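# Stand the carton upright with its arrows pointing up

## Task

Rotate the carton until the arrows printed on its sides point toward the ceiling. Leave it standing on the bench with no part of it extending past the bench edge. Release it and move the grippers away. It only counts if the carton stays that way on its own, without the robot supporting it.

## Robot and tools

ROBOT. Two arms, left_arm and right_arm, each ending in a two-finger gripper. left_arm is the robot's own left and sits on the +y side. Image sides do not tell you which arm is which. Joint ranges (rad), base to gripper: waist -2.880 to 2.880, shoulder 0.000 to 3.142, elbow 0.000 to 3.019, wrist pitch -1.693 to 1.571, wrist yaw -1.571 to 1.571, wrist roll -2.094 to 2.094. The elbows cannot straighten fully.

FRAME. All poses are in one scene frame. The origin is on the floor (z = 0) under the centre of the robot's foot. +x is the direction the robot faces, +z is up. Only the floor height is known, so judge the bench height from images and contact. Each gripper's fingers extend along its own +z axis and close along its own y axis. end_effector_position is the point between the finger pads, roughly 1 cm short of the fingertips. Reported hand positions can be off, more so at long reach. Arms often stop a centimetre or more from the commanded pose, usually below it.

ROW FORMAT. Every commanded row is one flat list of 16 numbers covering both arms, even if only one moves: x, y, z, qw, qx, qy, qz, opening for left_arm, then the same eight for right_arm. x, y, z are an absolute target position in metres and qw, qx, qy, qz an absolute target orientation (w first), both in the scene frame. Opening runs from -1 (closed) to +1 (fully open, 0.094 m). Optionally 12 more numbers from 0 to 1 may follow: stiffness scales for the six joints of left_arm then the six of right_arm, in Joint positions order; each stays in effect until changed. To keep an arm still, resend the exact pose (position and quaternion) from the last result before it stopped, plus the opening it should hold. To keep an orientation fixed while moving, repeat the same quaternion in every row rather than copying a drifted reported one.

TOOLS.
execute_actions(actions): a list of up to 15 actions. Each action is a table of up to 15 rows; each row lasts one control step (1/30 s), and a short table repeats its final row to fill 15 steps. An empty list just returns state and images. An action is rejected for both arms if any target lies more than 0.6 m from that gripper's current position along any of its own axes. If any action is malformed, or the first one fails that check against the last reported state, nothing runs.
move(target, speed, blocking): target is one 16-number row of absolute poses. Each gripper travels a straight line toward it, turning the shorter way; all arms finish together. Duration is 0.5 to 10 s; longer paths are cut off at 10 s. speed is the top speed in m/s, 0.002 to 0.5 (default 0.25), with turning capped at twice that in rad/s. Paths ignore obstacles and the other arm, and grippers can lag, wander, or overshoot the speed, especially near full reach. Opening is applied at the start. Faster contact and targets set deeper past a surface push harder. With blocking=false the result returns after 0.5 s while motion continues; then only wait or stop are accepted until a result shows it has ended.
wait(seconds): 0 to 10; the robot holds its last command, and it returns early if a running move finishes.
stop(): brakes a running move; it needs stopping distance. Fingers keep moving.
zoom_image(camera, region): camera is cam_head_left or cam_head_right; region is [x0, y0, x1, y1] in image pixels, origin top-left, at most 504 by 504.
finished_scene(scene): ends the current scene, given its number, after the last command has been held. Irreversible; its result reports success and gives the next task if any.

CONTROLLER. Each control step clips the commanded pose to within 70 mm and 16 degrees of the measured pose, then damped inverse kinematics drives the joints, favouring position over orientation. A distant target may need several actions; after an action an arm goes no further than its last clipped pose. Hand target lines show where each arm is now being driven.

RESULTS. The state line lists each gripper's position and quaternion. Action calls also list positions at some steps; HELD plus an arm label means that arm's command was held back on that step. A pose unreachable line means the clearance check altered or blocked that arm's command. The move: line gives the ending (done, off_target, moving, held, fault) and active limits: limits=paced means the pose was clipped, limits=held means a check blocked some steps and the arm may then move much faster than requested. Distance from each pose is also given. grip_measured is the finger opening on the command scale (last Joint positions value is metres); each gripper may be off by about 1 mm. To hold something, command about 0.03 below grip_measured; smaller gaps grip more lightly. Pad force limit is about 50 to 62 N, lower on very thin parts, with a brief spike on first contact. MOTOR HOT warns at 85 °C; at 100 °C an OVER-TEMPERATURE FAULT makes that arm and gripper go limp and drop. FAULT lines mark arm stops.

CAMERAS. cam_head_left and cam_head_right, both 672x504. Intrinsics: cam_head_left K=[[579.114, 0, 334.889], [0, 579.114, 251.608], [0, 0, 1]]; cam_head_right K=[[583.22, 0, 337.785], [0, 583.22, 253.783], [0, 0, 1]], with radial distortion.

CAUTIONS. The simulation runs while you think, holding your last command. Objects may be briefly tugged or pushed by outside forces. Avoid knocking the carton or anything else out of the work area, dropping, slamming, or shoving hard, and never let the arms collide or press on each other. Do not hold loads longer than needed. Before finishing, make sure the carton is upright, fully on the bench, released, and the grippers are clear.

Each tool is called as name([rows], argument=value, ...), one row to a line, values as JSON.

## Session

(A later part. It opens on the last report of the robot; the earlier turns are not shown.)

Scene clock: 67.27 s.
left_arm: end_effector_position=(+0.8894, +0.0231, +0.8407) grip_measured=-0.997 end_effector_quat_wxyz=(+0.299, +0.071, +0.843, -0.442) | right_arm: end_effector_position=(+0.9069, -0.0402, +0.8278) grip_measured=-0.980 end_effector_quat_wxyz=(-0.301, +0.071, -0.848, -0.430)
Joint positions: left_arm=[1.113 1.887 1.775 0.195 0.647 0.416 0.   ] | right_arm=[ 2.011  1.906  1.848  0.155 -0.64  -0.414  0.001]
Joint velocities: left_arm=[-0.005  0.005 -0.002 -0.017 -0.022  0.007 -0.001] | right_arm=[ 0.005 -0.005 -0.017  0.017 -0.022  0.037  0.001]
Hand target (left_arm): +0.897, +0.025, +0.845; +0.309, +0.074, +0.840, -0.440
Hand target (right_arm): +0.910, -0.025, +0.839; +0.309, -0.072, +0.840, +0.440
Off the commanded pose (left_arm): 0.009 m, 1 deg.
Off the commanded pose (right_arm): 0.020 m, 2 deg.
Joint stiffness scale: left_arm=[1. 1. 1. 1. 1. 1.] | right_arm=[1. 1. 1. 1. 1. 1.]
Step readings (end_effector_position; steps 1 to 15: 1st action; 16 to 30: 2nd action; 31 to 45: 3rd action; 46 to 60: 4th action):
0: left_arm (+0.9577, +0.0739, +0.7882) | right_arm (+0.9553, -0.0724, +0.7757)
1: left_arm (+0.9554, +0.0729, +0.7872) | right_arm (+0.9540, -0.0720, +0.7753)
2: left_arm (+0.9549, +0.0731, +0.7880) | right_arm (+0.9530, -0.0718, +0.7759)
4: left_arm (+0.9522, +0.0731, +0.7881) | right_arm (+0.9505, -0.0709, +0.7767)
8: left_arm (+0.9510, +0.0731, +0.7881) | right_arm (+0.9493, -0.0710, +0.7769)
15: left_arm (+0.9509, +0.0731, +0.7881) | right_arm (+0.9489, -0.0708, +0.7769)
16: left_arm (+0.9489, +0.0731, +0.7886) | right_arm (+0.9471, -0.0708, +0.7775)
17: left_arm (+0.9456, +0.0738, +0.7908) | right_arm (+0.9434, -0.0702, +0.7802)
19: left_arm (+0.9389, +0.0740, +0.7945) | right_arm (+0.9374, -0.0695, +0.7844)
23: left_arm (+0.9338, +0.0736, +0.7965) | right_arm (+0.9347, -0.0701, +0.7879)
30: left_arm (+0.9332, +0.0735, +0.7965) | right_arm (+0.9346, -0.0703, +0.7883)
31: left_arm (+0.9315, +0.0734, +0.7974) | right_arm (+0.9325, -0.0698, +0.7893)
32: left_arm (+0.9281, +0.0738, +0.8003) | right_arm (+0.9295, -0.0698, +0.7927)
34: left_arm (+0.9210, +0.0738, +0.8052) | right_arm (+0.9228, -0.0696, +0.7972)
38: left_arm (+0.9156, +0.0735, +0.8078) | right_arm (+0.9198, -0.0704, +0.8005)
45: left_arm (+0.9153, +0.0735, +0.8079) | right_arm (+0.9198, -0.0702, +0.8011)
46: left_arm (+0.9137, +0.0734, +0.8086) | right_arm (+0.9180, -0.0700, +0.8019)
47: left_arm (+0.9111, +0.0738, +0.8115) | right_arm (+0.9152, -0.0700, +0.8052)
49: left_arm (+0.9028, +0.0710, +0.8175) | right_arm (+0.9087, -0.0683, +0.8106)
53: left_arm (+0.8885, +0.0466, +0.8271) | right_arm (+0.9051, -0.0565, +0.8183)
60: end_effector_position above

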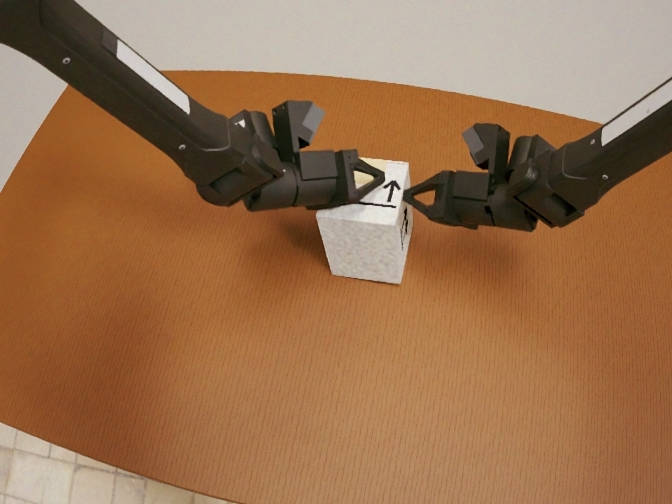

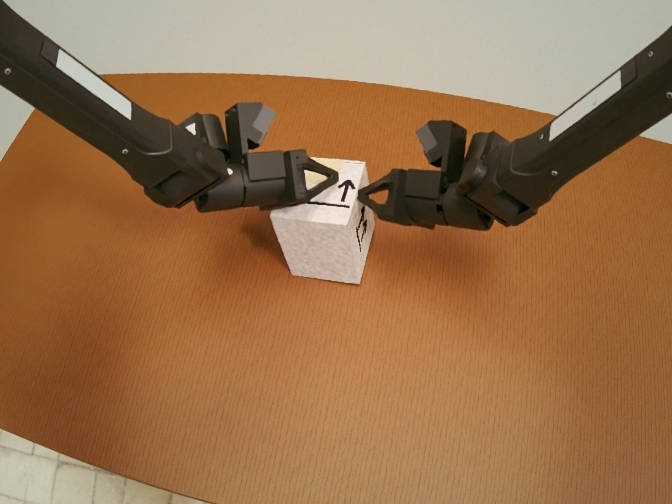

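move(target=[0.9,0.15,0.85,0.309,0.073,0.84,-0.44,-1,0.92,-0.11,0.81,0.309,-0.073,0.84,0.44,-1], speed=0.1)

move(target=[0.915,0.13,0.74,0.309,0.073,0.84,-0.44,-1,0.925,-0.09,0.745,0.309,-0.073,0.84,0.44,-1], speed=0.1)

Scene clock: 70.83 s.
left_arm: end_effector_position=(+0.8883, +0.1340, +0.8407) grip_measured=-0.997 end_effector_quat_wxyz=(+0.304, +0.072, +0.839, -0.445) | right_arm: end_effector_position=(+0.9148, -0.1024, +0.8131) grip_measured=-0.980 end_effector_quat_wxyz=(-0.311, +0.079, -0.838, -0.441)
Joint positions: left_arm=[1.27  1.791 1.728 0.169 0.814 0.393 0.   ] | right_arm=[ 1.916  1.906  1.915  0.101 -0.77  -0.414  0.001]
Joint velocities: left_arm=[-0.005 -0.015 -0.002 -0.002 -0.037 -0.022  0.   ] | right_arm=[-0.015 -0.024 -0.012  0.007  0.007 -0.022 -0.   ]
Hand target (left_arm): +0.900, +0.149, +0.851; +0.310, +0.071, +0.840, -0.440
Hand target (right_arm): +0.919, -0.110, +0.812; +0.309, -0.075, +0.840, +0.440
Off the commanded pose (left_arm): 0.022 m, 1 deg.
Off the commanded pose (right_arm): 0.010 m, 1 deg.
Joint stiffness scale: left_arm=[1. 1. 1. 1. 1. 1.] | right_arm=[1. 1. 1. 1. 1. 1.]
move: off_target (left_arm)

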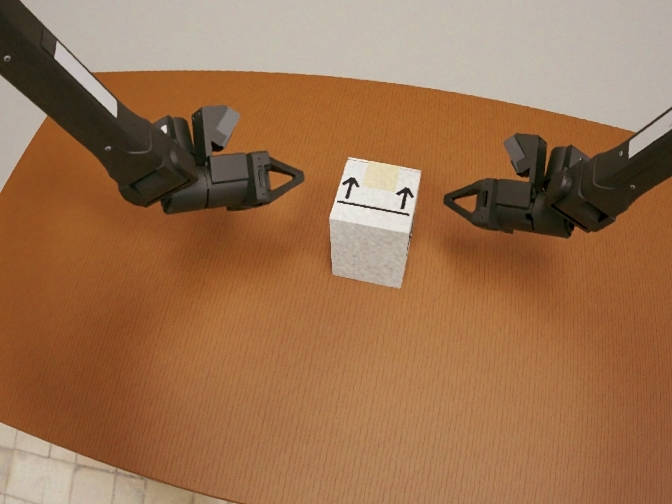

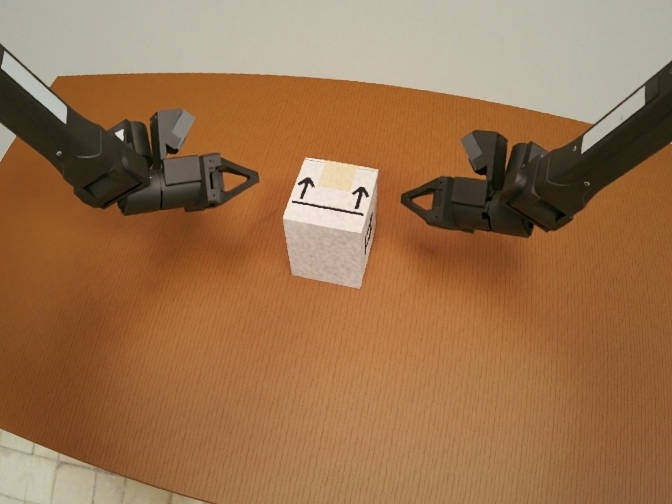

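Scene clock: 72.27 s.
left_arm: end_effector_position=(+0.9273, +0.1248, +0.7556) grip_measured=-0.997 end_effector_quat_wxyz=(+0.318, +0.076, +0.836, -0.441) | right_arm: end_effector_position=(+0.9281, -0.0843, +0.7544) grip_measured=-0.980 end_effector_quat_wxyz=(-0.315, +0.079, -0.837, -0.441)
Joint positions: left_arm=[1.278 2.083 2.207 0.013 0.829 0.393 0.   ] | right_arm=[ 1.916  2.117  2.235  0.001 -0.773 -0.412  0.001]
Joint velocities: left_arm=[-0.005 -0.024  0.032 -0.017 -0.022 -0.007 -0.   ] | right_arm=[-0.015 -0.005  0.022 -0.007  0.007  0.051 -0.   ]
Hand target (left_arm): +0.915, +0.132, +0.740; +0.309, +0.073, +0.840, -0.440
Hand target (right_arm): +0.925, -0.091, +0.746; +0.309, -0.073, +0.840, +0.440
Off the commanded pose (left_arm): 0.021 m, 1 deg.
Off the commanded pose (right_arm): 0.011 m, 1 deg.
Joint stiffness scale: left_arm=[1. 1. 1. 1. 1. 1.] | right_arm=[1. 1. 1. 1. 1. 1.]
move: off_target (left_arm, right_arm)

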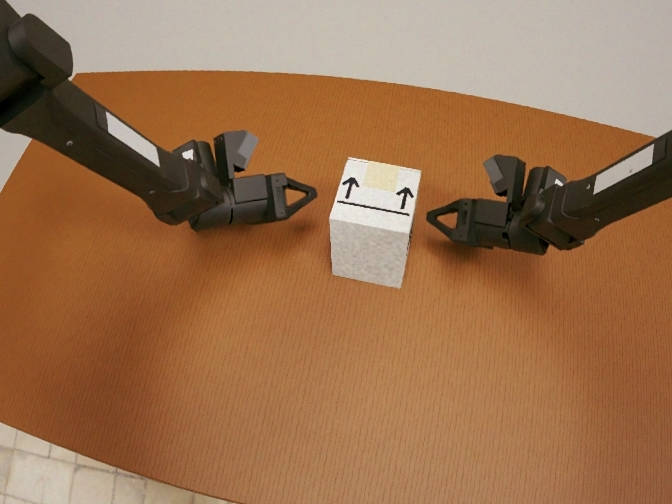

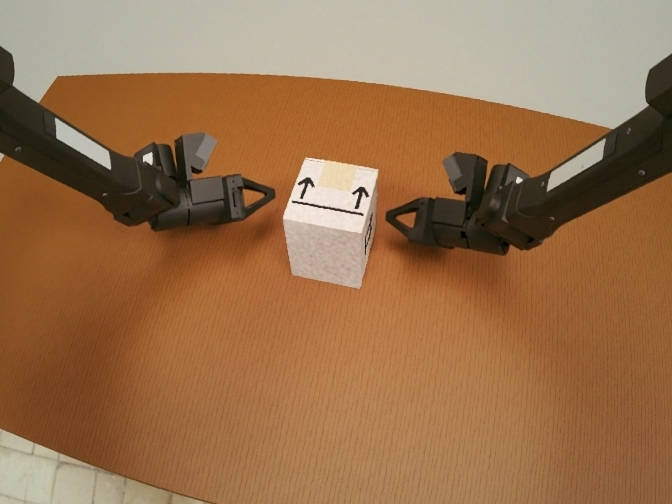

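move(target=[0.915,0.035,0.75,0.309,0.073,0.84,-0.44,-1,0.93,-0.01,0.755,0.309,-0.073,0.84,0.44,-1], speed=0.05)

execute_actions([
  [[0.925,0.033,0.772,0.309,0.073,0.84,-0.44,-1,0.935,-0.01,0.777,0.309,-0.073,0.84,0.44,-1]],
  [[0.922,0.033,0.79,0.309,0.073,0.84,-0.44,-1,0.932,-0.01,0.795,0.309,-0.073,0.84,0.44,-1]],
  [[0.915,0.033,0.805,0.309,0.073,0.84,-0.44,-1,0.925,-0.01,0.81,0.309,-0.073,0.84,0.44,-1]],
])

Scene clock: 77.07 s.
left_arm: end_effector_position=(+0.9366, +0.0857, +0.7576) grip_measured=-0.997 end_effector_quat_wxyz=(+0.320, +0.075, +0.848, -0.416) | right_arm: end_effector_position=(+0.9372, -0.0610, +0.7502) grip_measured=-0.980 end_effector_quat_wxyz=(-0.311, +0.074, -0.852, -0.415)
Joint positions: left_arm=[1.216 2.096 2.205 0.039 0.715 0.405 0.   ] | right_arm=[ 1.956  2.14   2.265  0.001 -0.672 -0.412  0.001]
Joint velocities: left_arm=[-0.015 -0.005 -0.002 -0.002 -0.007  0.022 -0.001] | right_arm=[-0.015 -0.005 -0.012  0.002 -0.081 -0.037 -0.001]
Hand target (left_arm): +0.913, +0.037, +0.753; +0.309, +0.075, +0.840, -0.440
Hand target (right_arm): +0.929, -0.012, +0.757; +0.309, -0.072, +0.840, +0.440
Off the commanded pose (left_arm): 0.056 m, 3 deg.
Off the commanded pose (right_arm): 0.052 m, 3 deg.
Joint stiffness scale: left_arm=[1. 1. 1. 1. 1. 1.] | right_arm=[1. 1. 1. 1. 1. 1.]
move: off_target (left_arm, right_arm)

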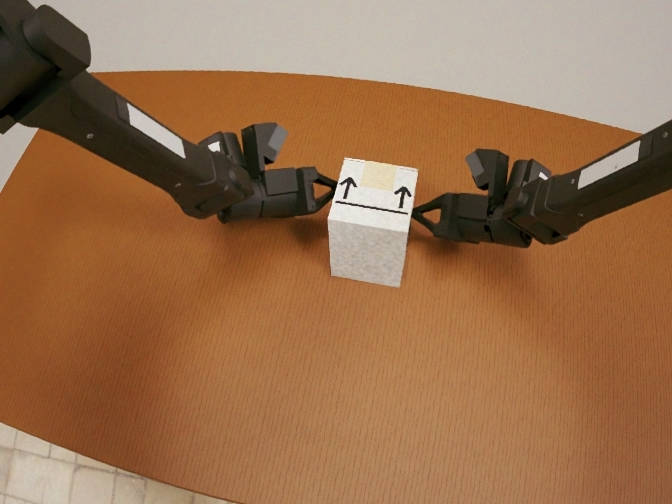

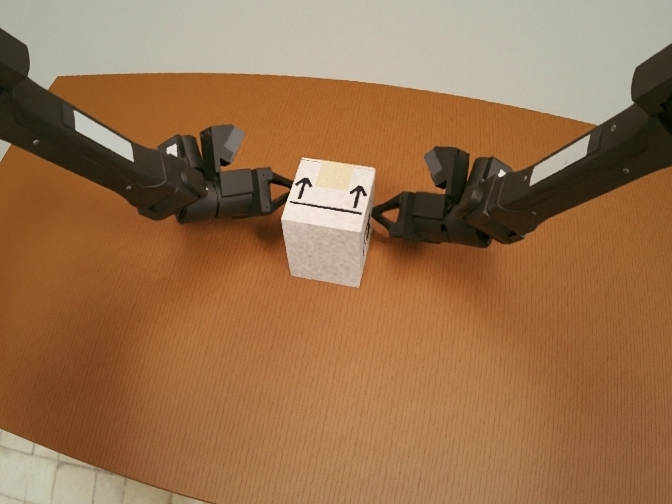

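Scene clock: 78.57 s.
left_arm: end_effector_position=(+0.9108, +0.0869, +0.7753) grip_measured=-0.997 end_effector_quat_wxyz=(+0.305, +0.073, +0.860, -0.404) | right_arm: end_effector_position=(+0.9153, -0.0575, +0.7789) grip_measured=-0.980 end_effector_quat_wxyz=(-0.297, +0.070, -0.860, -0.409)
Joint positions: left_arm=[1.211 1.994 1.999 0.119 0.668 0.411 0.   ] | right_arm=[ 1.973  2.015  2.028  0.09  -0.63  -0.412  0.001]
Joint velocities: left_arm=[-0.005 -0.005 -0.007 -0.012 -0.007  0.007 -0.   ] | right_arm=[ 0.005 -0.015 -0.022 -0.007 -0.051  0.051 -0.001]
Hand target (left_arm): +0.915, +0.034, +0.805; +0.309, +0.074, +0.840, -0.440
Hand target (right_arm): +0.924, -0.012, +0.809; +0.309, -0.072, +0.840, +0.440
Off the commanded pose (left_arm): 0.062 m, 5 deg.
Off the commanded pose (right_arm): 0.058 m, 4 deg.
Joint stiffness scale: left_arm=[1. 1. 1. 1. 1. 1.] | right_arm=[1. 1. 1. 1. 1. 1.]
Step readings (end_effector_position; steps 1 to 15: 1st action; 16 to 30: 2nd action; 31 to 45: 3rd action):
0: left_arm (+0.9366, +0.0857, +0.7576) | right_arm (+0.9372, -0.0610, +0.7502)
1: left_arm (+0.9346, +0.0847, +0.7562) | right_arm (+0.9363, -0.0605, +0.7501)
2: left_arm (+0.9340, +0.0845, +0.7560) | right_arm (+0.9356, -0.0605, +0.7502)
4: left_arm (+0.9339, +0.0844, +0.7563) | right_arm (+0.9347, -0.0603, +0.7516)
8: left_arm (+0.9338, +0.0846, +0.7563) | right_arm (+0.9341, -0.0603, +0.7526)
15: left_arm (+0.9339, +0.0846, +0.7563) | right_arm (+0.9339, -0.0602, +0.7525)
16: left_arm (+0.9323, +0.0842, +0.7568) | right_arm (+0.9321, -0.0595, +0.7533)
17: left_arm (+0.9296, +0.0849, +0.7582) | right_arm (+0.9297, -0.0594, +0.7557)
19: left_arm (+0.9245, +0.0852, +0.7612) | right_arm (+0.9248, -0.0589, +0.7594)
23: left_arm (+0.9218, +0.0856, +0.7637) | right_arm (+0.9235, -0.0588, +0.7638)
30: left_arm (+0.9215, +0.0857, +0.7641) | right_arm (+0.9234, -0.0588, +0.7647)
31: left_arm (+0.9199, +0.0856, +0.7647) | right_arm (+0.9216, -0.0584, +0.7654)
32: left_arm (+0.9176, +0.0858, +0.7671) | right_arm (+0.9194, -0.0583, +0.7681)
34: left_arm (+0.9130, +0.0862, +0.7711) | right_arm (+0.9153, -0.0578, +0.7727)
38: left_arm (+0.9109, +0.0867, +0.7748) | right_arm (+0.9152, -0.0578, +0.7781)
45: end_effector_position above

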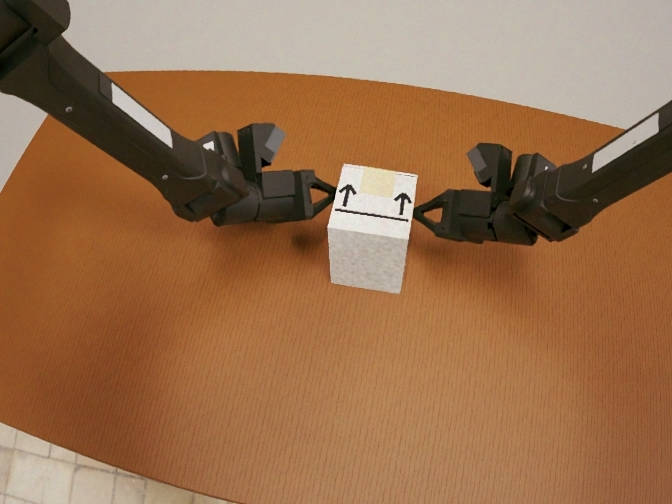

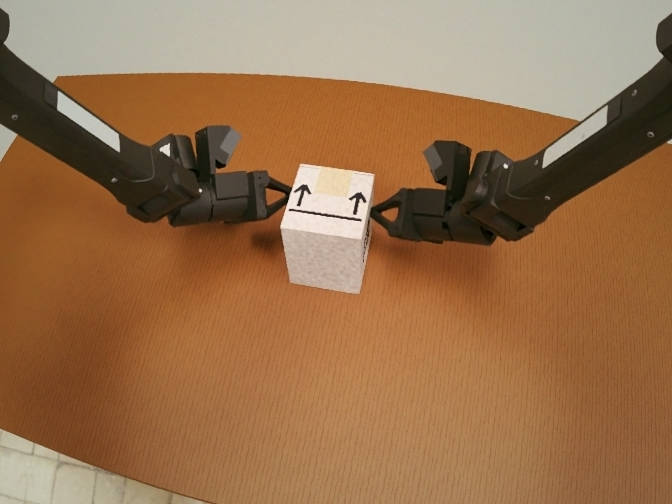

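execute_actions([
  [[0.885,0.035,0.79,0.309,0.073,0.84,-0.44,-1,0.895,-0.012,0.795,0.309,-0.073,0.84,0.44,-1]],
  [[0.855,0.035,0.785,0.309,0.073,0.84,-0.44,-1,0.87,-0.012,0.79,0.309,-0.073,0.84,0.44,-1]],
  [[0.825,0.035,0.785,0.309,0.073,0.84,-0.44,-1,0.842,-0.012,0.79,0.309,-0.073,0.84,0.44,-1]],
  [[0.795,0.035,0.785,0.309,0.073,0.84,-0.44,-1,0.814,-0.012,0.79,0.309,-0.073,0.84,0.44,-1]],
  [[0.765,0.035,0.785,0.309,0.073,0.84,-0.44,-1,0.785,-0.012,0.79,0.309,-0.073,0.84,0.44,-1]],
  [[0.735,0.035,0.785,0.309,0.073,0.84,-0.44,-1,0.755,-0.012,0.79,0.309,-0.073,0.84,0.44,-1]],
])

Scene clock: 85.30 s.
left_arm: end_effector_position=(+0.7835, +0.0830, +0.7875) grip_measured=-0.997 end_effector_quat_wxyz=(+0.345, +0.086, +0.846, -0.398) | right_arm: end_effector_position=(+0.7837, -0.0566, +0.7838) grip_measured=-0.980 end_effector_quat_wxyz=(-0.328, +0.079, -0.849, -0.406)
Joint positions: left_arm=[1.258 1.959 1.588 0.579 0.744 0.41  0.   ] | right_arm=[ 1.92   1.982  1.619  0.529 -0.708 -0.412  0.001]
Joint velocities: left_arm=[-0.005 -0.015 -0.012  0.002 -0.051  0.037 -0.   ] | right_arm=[-0.005 -0.015 -0.002 -0.022 -0.051  0.022 -0.001]
Hand target (left_arm): +0.736, +0.037, +0.788; +0.309, +0.074, +0.840, -0.440
Hand target (right_arm): +0.755, -0.013, +0.790; +0.309, -0.073, +0.840, +0.440
Off the commanded pose (left_arm): 0.068 m, 7 deg.
Off the commanded pose (right_arm): 0.053 m, 5 deg.
Joint stiffness scale: left_arm=[1. 1. 1. 1. 1. 1.] | right_arm=[1. 1. 1. 1. 1. 1.]
Step readings (end_effector_position; steps 1 to 15: 1st action; 16 to 30: 2nd action; 31 to 45: 3rd action; 46 to 60: 4th action; 61 to 75: 5th action; 76 to 90: 6th action):
0: left_arm (+0.9108, +0.0869, +0.7753) | right_arm (+0.9153, -0.0575, +0.7789)
1: left_arm (+0.9096, +0.0860, +0.7760) | right_arm (+0.9140, -0.0566, +0.7797)
2: left_arm (+0.9094, +0.0861, +0.7774) | right_arm (+0.9135, -0.0565, +0.7814)
4: left_arm (+0.9069, +0.0854, +0.7778) | right_arm (+0.9106, -0.0565, +0.7812)
8: left_arm (+0.9044, +0.0851, +0.7774) | right_arm (+0.9074, -0.0569, +0.7808)
15: left_arm (+0.9044, +0.0851, +0.7774) | right_arm (+0.9075, -0.0569, +0.7808)
16: left_arm (+0.9026, +0.0848, +0.7779) | right_arm (+0.9058, -0.0568, +0.7811)
17: left_arm (+0.9011, +0.0846, +0.7803) | right_arm (+0.9044, -0.0570, +0.7826)
19: left_arm (+0.8942, +0.0843, +0.7807) | right_arm (+0.8977, -0.0573, +0.7824)
23: left_arm (+0.8851, +0.0842, +0.7794) | right_arm (+0.8899, -0.0579, +0.7811)
30: left_arm (+0.8850, +0.0841, +0.7794) | right_arm (+0.8899, -0.0579, +0.7811)
31: left_arm (+0.8831, +0.0840, +0.7799) | right_arm (+0.8880, -0.0577, +0.7815)
32: left_arm (+0.8808, +0.0839, +0.7821) | right_arm (+0.8855, -0.0577, +0.7833)
34: left_arm (+0.8721, +0.0837, +0.7830) | right_arm (+0.8769, -0.0578, +0.7837)
38: left_arm (+0.8587, +0.0830, +0.7815) | right_arm (+0.8634, -0.0583, +0.7809)
45: left_arm (+0.8587, +0.0830, +0.7816) | right_arm (+0.8631, -0.0582, +0.7809)
46: left_arm (+0.8570, +0.0830, +0.7821) | right_arm (+0.8612, -0.0580, +0.7813)
47: left_arm (+0.8549, +0.0829, +0.7838) | right_arm (+0.8594, -0.0582, +0.7830)
49: left_arm (+0.8466, +0.0826, +0.7844) | right_arm (+0.8508, -0.0580, +0.7830)
53: left_arm (+0.8337, +0.0826, +0.7834) | right_arm (+0.8379, -0.0581, +0.7813)
60: left_arm (+0.8334, +0.0825, +0.7834) | right_arm (+0.8378, -0.0581, +0.7814)
61: left_arm (+0.8323, +0.0827, +0.7840) | right_arm (+0.8358, -0.0580, +0.7817)
62: left_arm (+0.8303, +0.0827, +0.7854) | right_arm (+0.8339, -0.0580, +0.7833)
64: left_arm (+0.8229, +0.0825, +0.7859) | right_arm (+0.8257, -0.0579, +0.7834)
68: left_arm (+0.8091, +0.0824, +0.7853) | right_arm (+0.8118, -0.0578, +0.7823)
75: left_arm (+0.8087, +0.0823, +0.7855) | right_arm (+0.8113, -0.0576, +0.7825)
76: left_arm (+0.8075, +0.0827, +0.7859) | right_arm (+0.8097, -0.0578, +0.7830)
77: left_arm (+0.8055, +0.0823, +0.7871) | right_arm (+0.8076, -0.0575, +0.7844)
79: left_arm (+0.7989, +0.0825, +0.7876) | right_arm (+0.7997, -0.0573, +0.7848)
83: left_arm (+0.7849, +0.0828, +0.7874) | right_arm (+0.7850, -0.0570, +0.7838)
90: end_effector_position above

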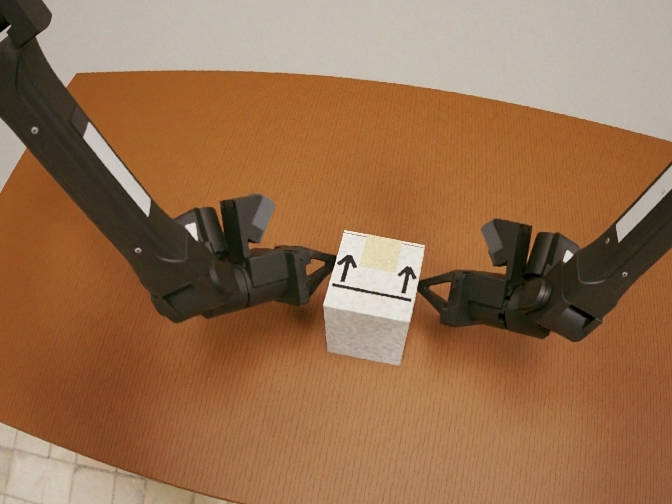

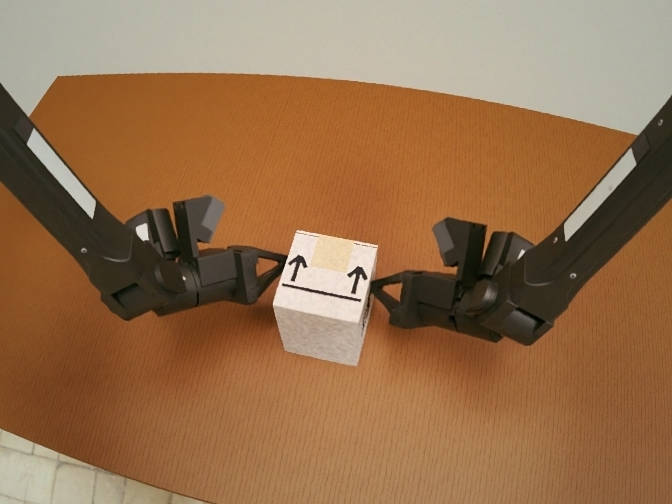

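move(target=[0.79,0.135,0.77,0.184,0.288,0.792,-0.505,-1,0.795,-0.1,0.76,0.184,-0.288,0.792,0.505,-1], speed=0.15)

Scene clock: 90.30 s.
left_arm: end_effector_position=(+0.8045, +0.1293, +0.7878) grip_measured=-0.997 end_effector_quat_wxyz=(+0.196, +0.293, +0.785, -0.509) | right_arm: end_effector_position=(+0.8041, -0.0962, +0.7712) grip_measured=-0.980 end_effector_quat_wxyz=(-0.192, +0.281, -0.792, -0.507)
Joint positions: left_arm=[ 1.32   1.972  2.094 -0.713  0.844  1.176  0.   ] | right_arm=[ 1.861  2.031  2.139 -0.66  -0.807 -1.107  0.001]
Joint velocities: left_arm=[-0.015  0.005  0.022  0.007  0.037 -0.022 -0.003] | right_arm=[-0.015 -0.015 -0.017 -0.022 -0.168 -0.051  0.001]
Hand target (left_arm): +0.789, +0.135, +0.772; +0.185, +0.292, +0.790, -0.507
Hand target (right_arm): +0.796, -0.101, +0.762; +0.186, -0.284, +0.793, +0.506
Off the commanded pose (left_arm): 0.024 m, 2 deg.
Off the commanded pose (right_arm): 0.015 m, 1 deg.
Joint stiffness scale: left_arm=[1. 1. 1. 1. 1. 1.] | right_arm=[1. 1. 1. 1. 1. 1.]
move: off_target (left_arm, right_arm)

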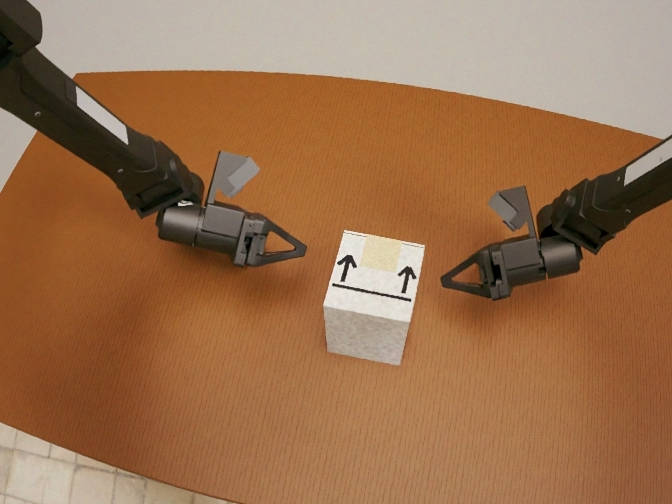

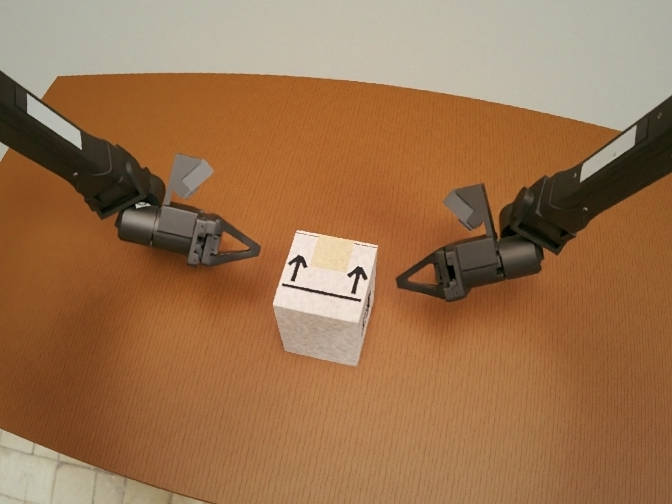

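move(target=[0.775,0.12,0.74,0.184,0.288,0.792,-0.505,-1,0.79,-0.09,0.745,0.184,-0.288,0.792,0.505,-1], speed=0.08)

move(target=[0.782,0.03,0.755,0.184,0.288,0.792,-0.505,-1,0.79,-0.015,0.755,0.184,-0.288,0.792,0.505,-1], speed=0.05)

execute_actions([
  [[0.79,0.028,0.775,0.184,0.288,0.792,-0.505,-1,0.795,-0.012,0.775,0.184,-0.288,0.792,0.505,-1]],
  [[0.787,0.028,0.792,0.184,0.288,0.792,-0.505,-1,0.792,-0.012,0.792,0.184,-0.288,0.792,0.505,-1]],
  [[0.78,0.028,0.807,0.184,0.288,0.792,-0.505,-1,0.787,-0.012,0.807,0.184,-0.288,0.792,0.505,-1]],
])

Scene clock: 96.83 s.
left_arm: end_effector_position=(+0.7857, +0.1145, +0.7526) grip_measured=-0.997 end_effector_quat_wxyz=(+0.193, +0.292, +0.787, -0.508) | right_arm: end_effector_position=(+0.7952, -0.0883, +0.7504) grip_measured=-0.980 end_effector_quat_wxyz=(-0.187, +0.284, -0.793, -0.506)
Joint positions: left_arm=[ 1.32   2.072  2.18  -0.701  0.838  1.174  0.   ] | right_arm=[ 1.861  2.095  2.211 -0.676 -0.796 -1.113  0.001]
Joint velocities: left_arm=[-0.005  0.005  0.012  0.007  0.022 -0.007  0.001] | right_arm=[-0.005 -0.005 -0.002 -0.022 -0.022  0.051  0.   ]
Hand target (left_arm): +0.775, +0.121, +0.740; +0.184, +0.288, +0.792, -0.505
Hand target (right_arm): +0.790, -0.090, +0.745; +0.184, -0.288, +0.792, +0.505
Off the commanded pose (left_arm): 0.017 m, 1 deg.
Off the commanded pose (right_arm): 0.008 m, 1 deg.
Joint stiffness scale: left_arm=[1. 1. 1. 1. 1. 1.] | right_arm=[1. 1. 1. 1. 1. 1.]
move: off_target (left_arm)

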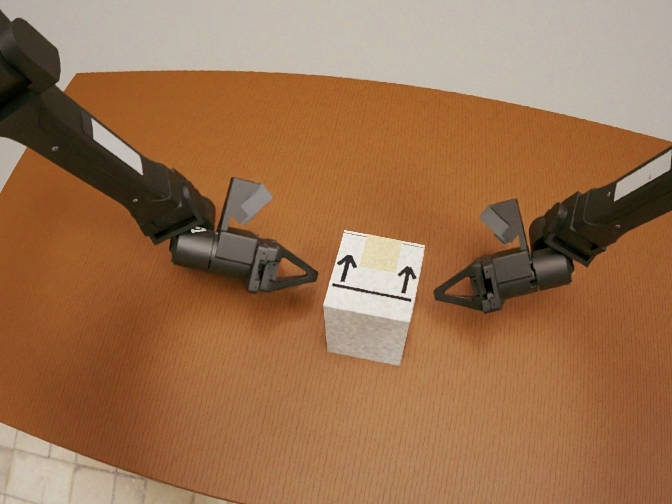

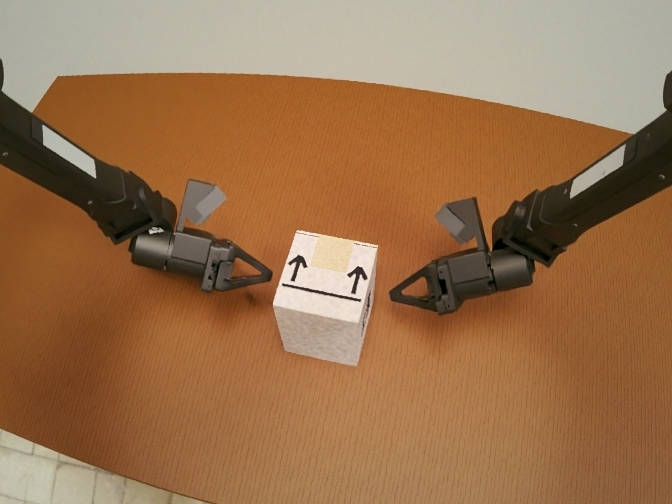

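Scene clock: 98.77 s.
left_arm: end_effector_position=(+0.7939, +0.0838, +0.7454) grip_measured=-0.997 end_effector_quat_wxyz=(+0.186, +0.293, +0.808, -0.476) | right_arm: end_effector_position=(+0.8031, -0.0637, +0.7476) grip_measured=-0.980 end_effector_quat_wxyz=(-0.186, +0.293, -0.805, -0.481)
Joint positions: left_arm=[ 1.269  2.072  2.148 -0.581  0.73   1.085  0.   ] | right_arm=[ 1.903  2.095  2.193 -0.6   -0.711 -1.072  0.001]
Joint velocities: left_arm=[-0.005  0.005 -0.007 -0.017  0.11  -0.037  0.   ] | right_arm=[-0.005 -0.005  0.007 -0.002  0.007  0.022  0.   ]
Hand target (left_arm): +0.781, +0.032, +0.756; +0.183, +0.289, +0.792, -0.505
Hand target (right_arm): +0.790, -0.017, +0.756; +0.184, -0.287, +0.792, +0.506
Off the commanded pose (left_arm): 0.056 m, 4 deg.
Off the commanded pose (right_arm): 0.051 m, 3 deg.
Joint stiffness scale: left_arm=[1. 1. 1. 1. 1. 1.] | right_arm=[1. 1. 1. 1. 1. 1.]
move: off_target (left_arm, right_arm)

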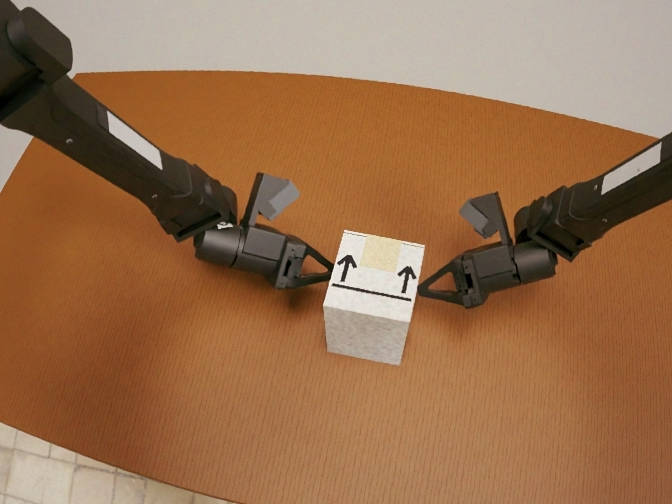

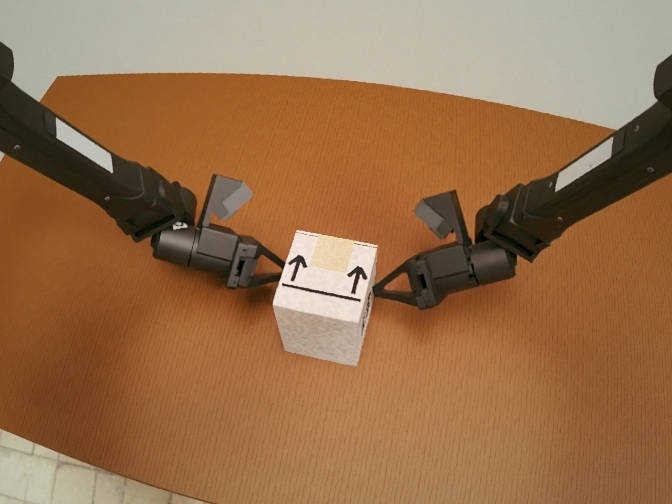

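Scene clock: 100.27 s.
left_arm: end_effector_position=(+0.7754, +0.0823, +0.7776) grip_measured=-0.997 end_effector_quat_wxyz=(+0.174, +0.290, +0.814, -0.472) | right_arm: end_effector_position=(+0.7703, -0.0593, +0.7769) grip_measured=-0.980 end_effector_quat_wxyz=(-0.163, +0.290, -0.812, -0.479)
Joint positions: left_arm=[ 1.256  1.952  1.93  -0.483  0.696  1.063  0.   ] | right_arm=[ 1.915  1.976  1.946 -0.494 -0.669 -1.05   0.001]
Joint velocities: left_arm=[ 0.005 -0.034  0.007  0.007  0.037  0.007 -0.001] | right_arm=[ 0.015 -0.015 -0.002  0.012  0.022 -0.022  0.   ]
Hand target (left_arm): +0.780, +0.030, +0.807; +0.184, +0.289, +0.792, -0.505
Hand target (right_arm): +0.786, -0.014, +0.807; +0.184, -0.287, +0.792, +0.506
Off the commanded pose (left_arm): 0.062 m, 5 deg.
Off the commanded pose (right_arm): 0.058 m, 4 deg.
Joint stiffness scale: left_arm=[1. 1. 1. 1. 1. 1.] | right_arm=[1. 1. 1. 1. 1. 1.]
Step readings (end_effector_position; steps 1 to 15: 1st action; 16 to 30: 2nd action; 31 to 45: 3rd action):
0: left_arm (+0.7939, +0.0838, +0.7454) | right_arm (+0.8031, -0.0637, +0.7476)
1: left_arm (+0.7924, +0.0830, +0.7454) | right_arm (+0.8014, -0.0630, +0.7475)
2: left_arm (+0.7914, +0.0831, +0.7459) | right_arm (+0.7991, -0.0627, +0.7486)
4: left_arm (+0.7890, +0.0834, +0.7473) | right_arm (+0.7944, -0.0620, +0.7504)
8: left_arm (+0.7869, +0.0830, +0.7477) | right_arm (+0.7908, -0.0612, +0.7508)
15: left_arm (+0.7871, +0.0831, +0.7478) | right_arm (+0.7907, -0.0612, +0.7507)
16: left_arm (+0.7858, +0.0831, +0.7484) | right_arm (+0.7894, -0.0613, +0.7515)
17: left_arm (+0.7836, +0.0832, +0.7511) | right_arm (+0.7868, -0.0612, +0.7545)
19: left_arm (+0.7799, +0.0832, +0.7571) | right_arm (+0.7812, -0.0609, +0.7600)
23: left_arm (+0.7802, +0.0830, +0.7622) | right_arm (+0.7795, -0.0603, +0.7636)
30: left_arm (+0.7801, +0.0828, +0.7625) | right_arm (+0.7794, -0.0602, +0.7635)
31: left_arm (+0.7792, +0.0828, +0.7632) | right_arm (+0.7785, -0.0600, +0.7644)
32: left_arm (+0.7774, +0.0828, +0.7659) | right_arm (+0.7760, -0.0602, +0.7671)
34: left_arm (+0.7742, +0.0829, +0.7718) | right_arm (+0.7714, -0.0595, +0.7730)
38: left_arm (+0.7749, +0.0824, +0.7773) | right_arm (+0.7705, -0.0594, +0.7770)
45: end_effector_position above

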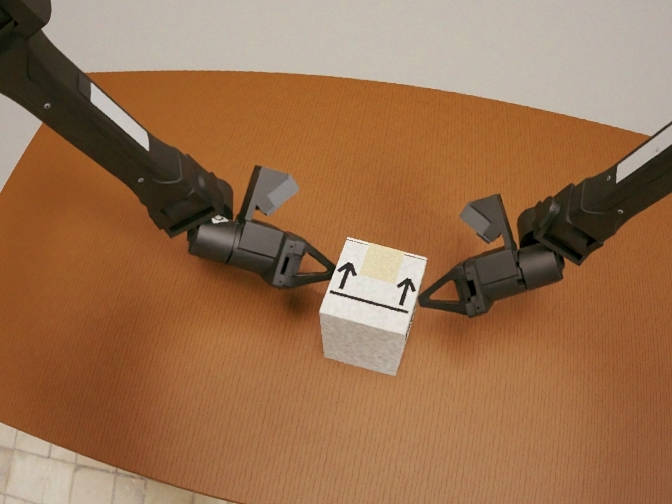

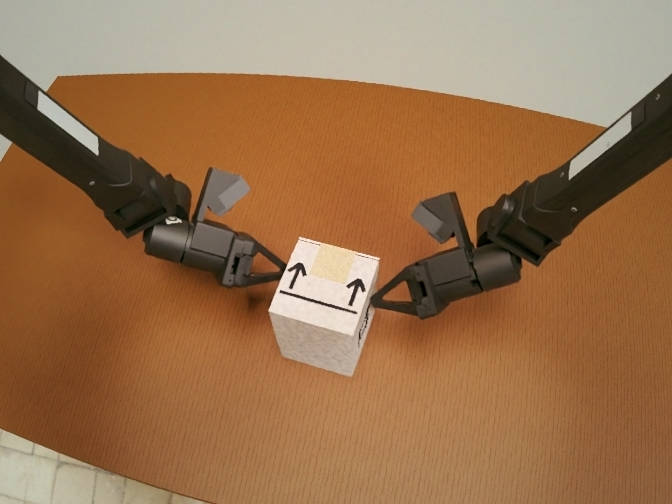

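move(target=[0.8,0.14,0.79,0.184,0.288,0.792,-0.505,-1,0.74,-0.12,0.77,0.184,-0.288,0.792,0.505,-1], speed=0.12)

move(target=[0.845,0.11,0.79,0.184,0.288,0.792,-0.505,-1,0.65,-0.1,0.73,0.184,-0.288,0.792,0.505,-1], speed=0.12)

move(target=[0.84,0.02,0.79,0.184,0.288,0.792,-0.505,-1,0.65,0,0.73,0.184,-0.288,0.792,0.505,-1], speed=0.1)

Scene clock: 106.17 s.
left_arm: end_effector_position=(+0.7971, +0.1337, +0.7900) grip_measured=-0.997 end_effector_quat_wxyz=(+0.182, +0.285, +0.793, -0.507) | right_arm: end_effector_position=(+0.7402, -0.1229, +0.7655) grip_measured=-0.980 end_effector_quat_wxyz=(-0.184, +0.285, -0.797, -0.500)
Joint positions: left_arm=[ 1.326  1.952  2.055 -0.704  0.829  1.154  0.   ] | right_arm=[ 1.8    1.976  1.928 -0.541 -0.833 -1.154  0.001]
Joint velocities: left_arm=[ 0.005  0.005  0.002  0.002 -0.007  0.007 -0.   ] | right_arm=[-0.015 -0.015  0.002 -0.002 -0.022 -0.051  0.   ]
Hand target (left_arm): +0.800, +0.140, +0.790; +0.185, +0.288, +0.792, -0.505
Hand target (right_arm): +0.740, -0.120, +0.770; +0.184, -0.289, +0.793, +0.505
Off the commanded pose (left_arm): 0.007 m, 1 deg.
Off the commanded pose (right_arm): 0.005 m, 1 deg.
Joint stiffness scale: left_arm=[1. 1. 1. 1. 1. 1.] | right_arm=[1. 1. 1. 1. 1. 1.]
move: done

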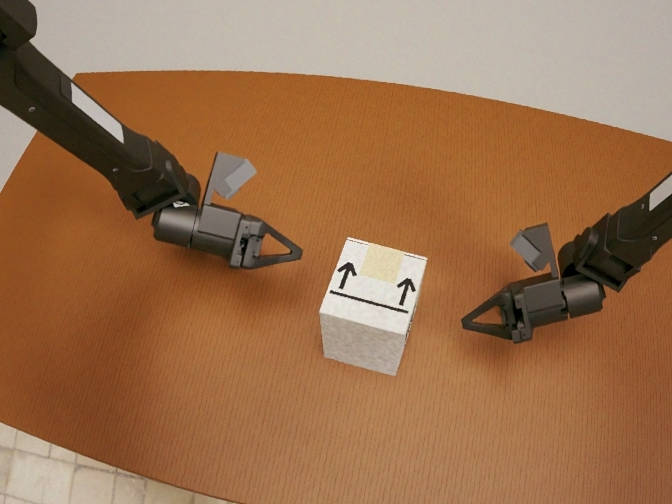

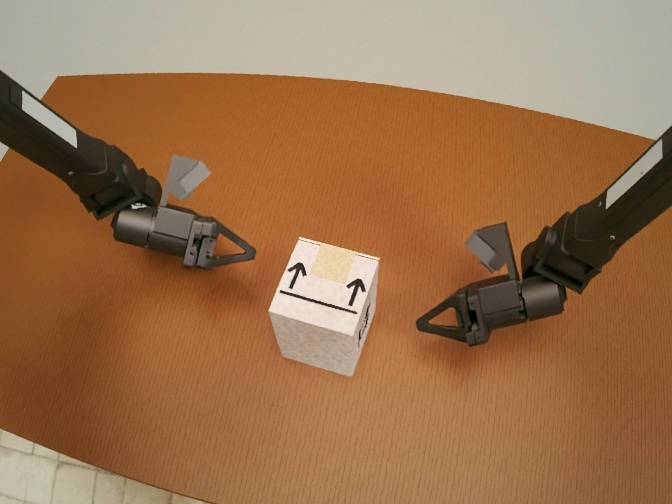

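Scene clock: 107.63 s.
left_arm: end_effector_position=(+0.8528, +0.1259, +0.7963) grip_measured=-0.997 end_effector_quat_wxyz=(+0.191, +0.292, +0.795, -0.496) | right_arm: end_effector_position=(+0.6560, -0.0949, +0.7308) grip_measured=-0.980 end_effector_quat_wxyz=(-0.181, +0.283, -0.792, -0.509)
Joint positions: left_arm=[ 1.286  1.991  2.234 -0.789  0.786  1.124  0.   ] | right_arm=[ 1.787  2.079  1.857 -0.401 -0.856 -1.178  0.001]
Joint velocities: left_arm=[-0.015 -0.005  0.007  0.002 -0.022  0.007  0.001] | right_arm=[ 0.005 -0.005 -0.017 -0.022 -0.037 -0.051 -0.001]
Hand target (left_arm): +0.845, +0.110, +0.789; +0.184, +0.288, +0.793, -0.505
Hand target (right_arm): +0.651, -0.100, +0.727; +0.184, -0.288, +0.792, +0.505
Off the commanded pose (left_arm): 0.019 m, 1 deg.
Off the commanded pose (right_arm): 0.008 m, 1 deg.
Joint stiffness scale: left_arm=[1. 1. 1. 1. 1. 1.] | right_arm=[1. 1. 1. 1. 1. 1.]
move: off_target (left_arm)

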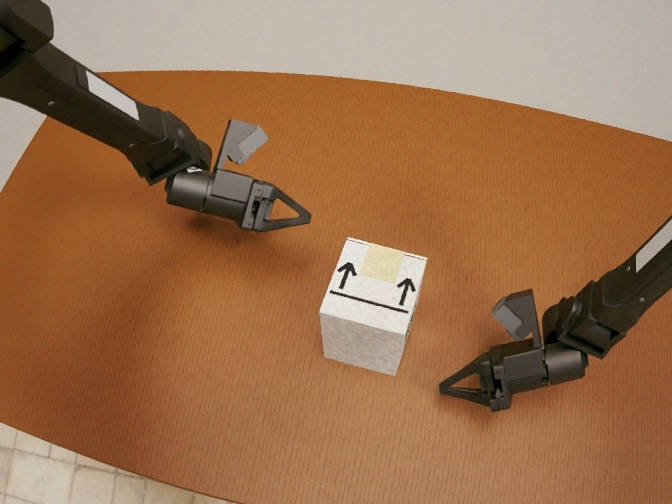

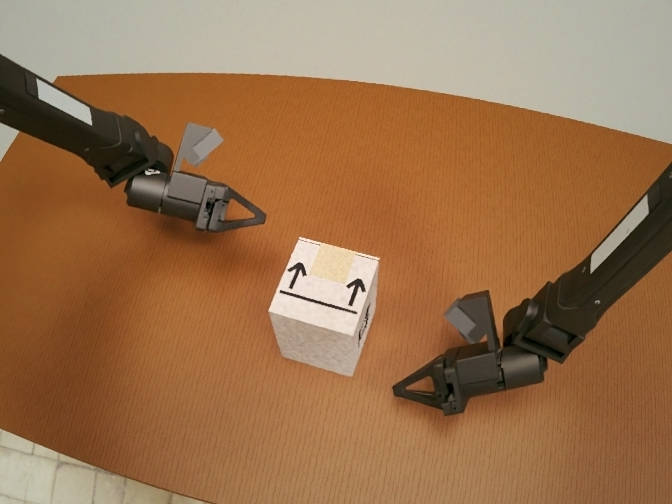

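Scene clock: 109.50 s.
left_arm: end_effector_position=(+0.8440, +0.0359, +0.7919) grip_measured=-0.997 end_effector_quat_wxyz=(+0.185, +0.291, +0.795, -0.500) | right_arm: end_effector_position=(+0.6514, -0.0035, +0.7317) grip_measured=-0.980 end_effector_quat_wxyz=(-0.184, +0.290, -0.790, -0.507)
Joint positions: left_arm=[ 1.173  2.053  2.224 -0.681  0.688  1.047  0.   ] | right_arm=[ 1.905  2.145  1.862 -0.273 -0.754 -1.1    0.001]
Joint velocities: left_arm=[-0.005  0.005 -0.007 -0.007  0.022 -0.081 -0.   ] | right_arm=[-0.015  0.005 -0.007 -0.002  0.007 -0.007  0.001]
Hand target (left_arm): +0.840, +0.020, +0.790; +0.184, +0.289, +0.792, -0.505
Hand target (right_arm): +0.651, +0.000, +0.729; +0.184, -0.287, +0.792, +0.506
Off the commanded pose (left_arm): 0.016 m, 1 deg.
Off the commanded pose (right_arm): 0.004 m, 0 deg.
Joint stiffness scale: left_arm=[1. 1. 1. 1. 1. 1.] | right_arm=[1. 1. 1. 1. 1. 1.]
move: off_target (left_arm)

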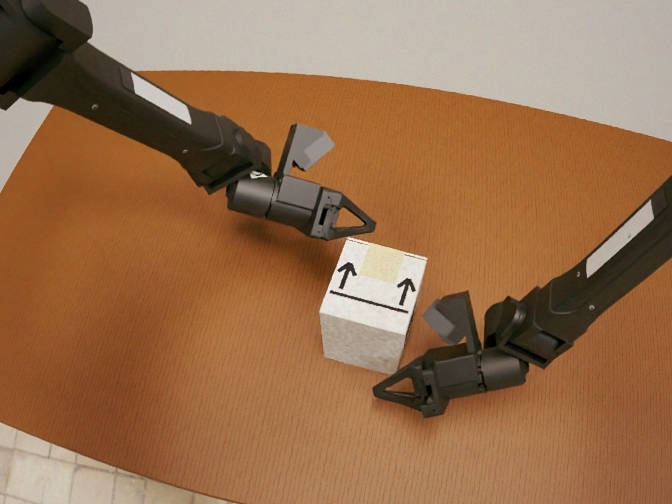

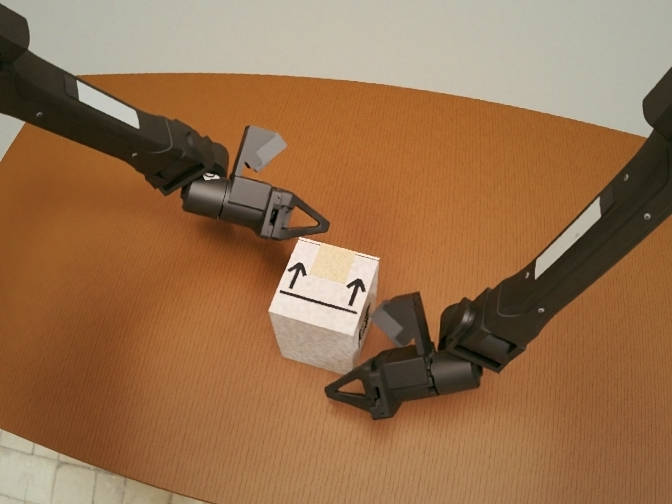

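move(target=[0.82,0.025,0.765,0.184,0.288,0.792,-0.505,-1,0.655,-0.015,0.718,0.184,-0.288,0.792,0.505,-1], speed=0.06)

move(target=[0.74,0.025,0.785,0.184,0.288,0.792,-0.505,-1,0.66,-0.015,0.718,0.184,-0.288,0.792,0.505,-1], speed=0.04)

Scene clock: 113.17 s.
left_arm: end_effector_position=(+0.8409, +0.0292, +0.7845) grip_measured=-0.997 end_effector_quat_wxyz=(+0.194, +0.289, +0.791, -0.502) | right_arm: end_effector_position=(+0.6668, -0.0112, +0.7256) grip_measured=-0.980 end_effector_quat_wxyz=(-0.193, +0.291, -0.791, -0.503)
Joint positions: left_arm=[ 1.173  2.08   2.245 -0.665  0.705  1.048  0.   ] | right_arm=[ 1.897  2.153  1.907 -0.29  -0.765 -1.1    0.001]
Joint velocities: left_arm=[-0.015  0.015 -0.007 -0.002 -0.051  0.007 -0.   ] | right_arm=[ 0.005  0.015 -0.002 -0.027 -0.066  0.007 -0.001]
Hand target (left_arm): +0.819, +0.026, +0.766; +0.184, +0.288, +0.792, -0.505
Hand target (right_arm): +0.655, -0.015, +0.719; +0.184, -0.288, +0.792, +0.505
Off the commanded pose (left_arm): 0.029 m, 1 deg.
Off the commanded pose (right_arm): 0.015 m, 1 deg.
Joint stiffness scale: left_arm=[1. 1. 1. 1. 1. 1.] | right_arm=[1. 1. 1. 1. 1. 1.]
move: off_target (left_arm, right_arm)

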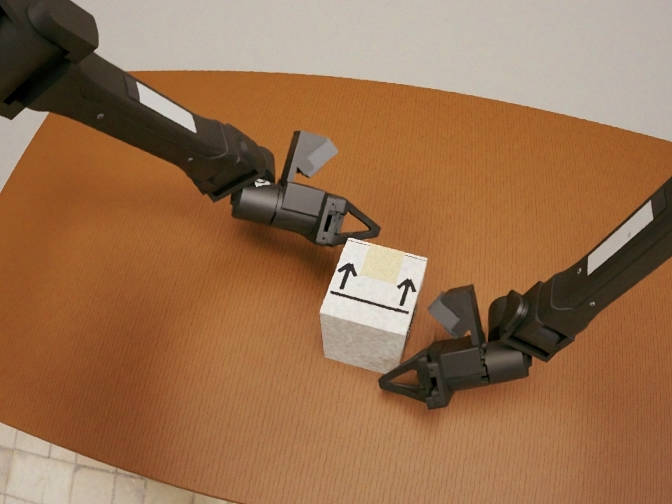

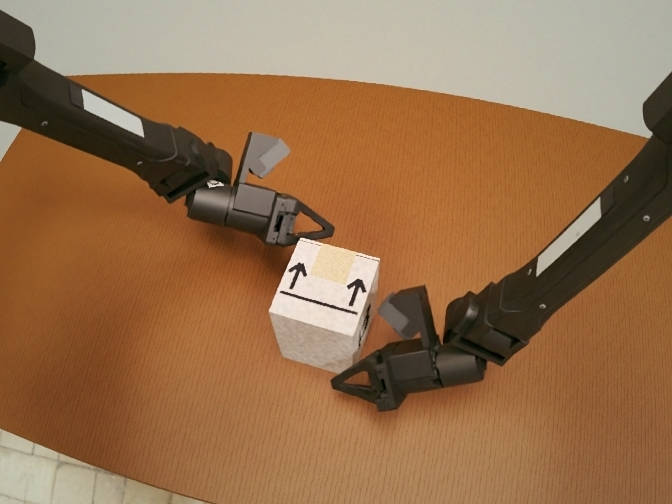

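Scene clock: 116.13 s.
left_arm: end_effector_position=(+0.7891, +0.0443, +0.7960) grip_measured=-0.997 end_effector_quat_wxyz=(+0.219, +0.297, +0.796, -0.480) | right_arm: end_effector_position=(+0.6521, -0.0194, +0.7171) grip_measured=-0.980 end_effector_quat_wxyz=(-0.177, +0.285, -0.795, -0.505)
Joint positions: left_arm=[ 1.204  1.95   1.901 -0.395  0.721  1.066  0.   ] | right_arm=[ 1.88   2.167  1.914 -0.312 -0.765 -1.1    0.001]
Joint velocities: left_arm=[ 0.005  0.005  0.007 -0.002  0.007 -0.022 -0.001] | right_arm=[-0.005 -0.005 -0.012 -0.002 -0.007  0.007 -0.002]
Hand target (left_arm): +0.740, +0.026, +0.788; +0.184, +0.288, +0.792, -0.505
Hand target (right_arm): +0.660, -0.015, +0.718; +0.184, -0.288, +0.792, +0.505
Off the commanded pose (left_arm): 0.054 m, 5 deg.
Off the commanded pose (right_arm): 0.009 m, 1 deg.
Joint stiffness scale: left_arm=[1. 1. 1. 1. 1. 1.] | right_arm=[1. 1. 1. 1. 1. 1.]
move: off_target (left_arm)

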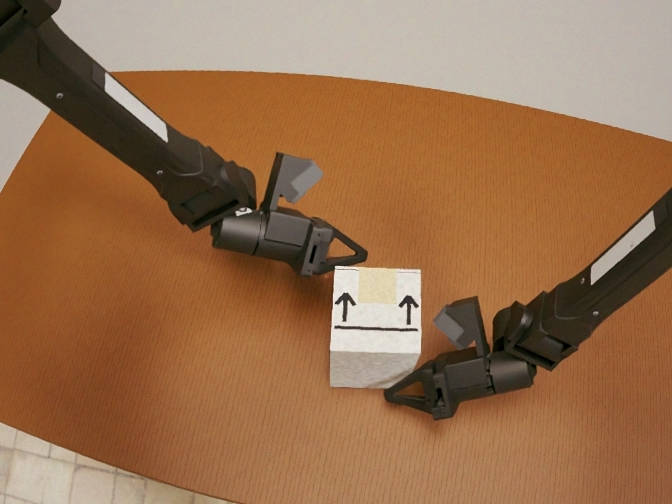

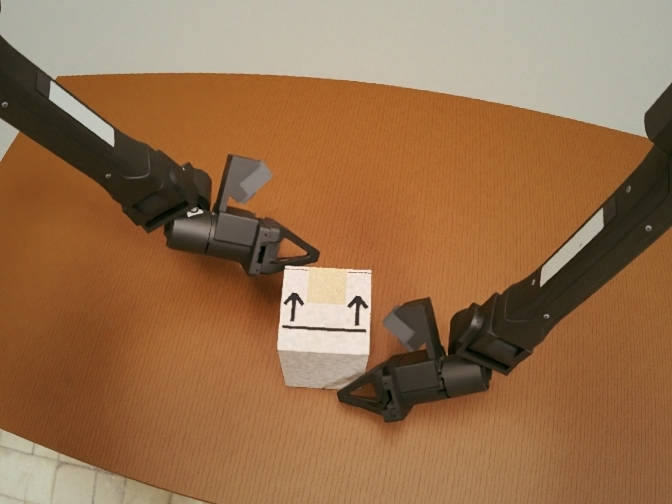

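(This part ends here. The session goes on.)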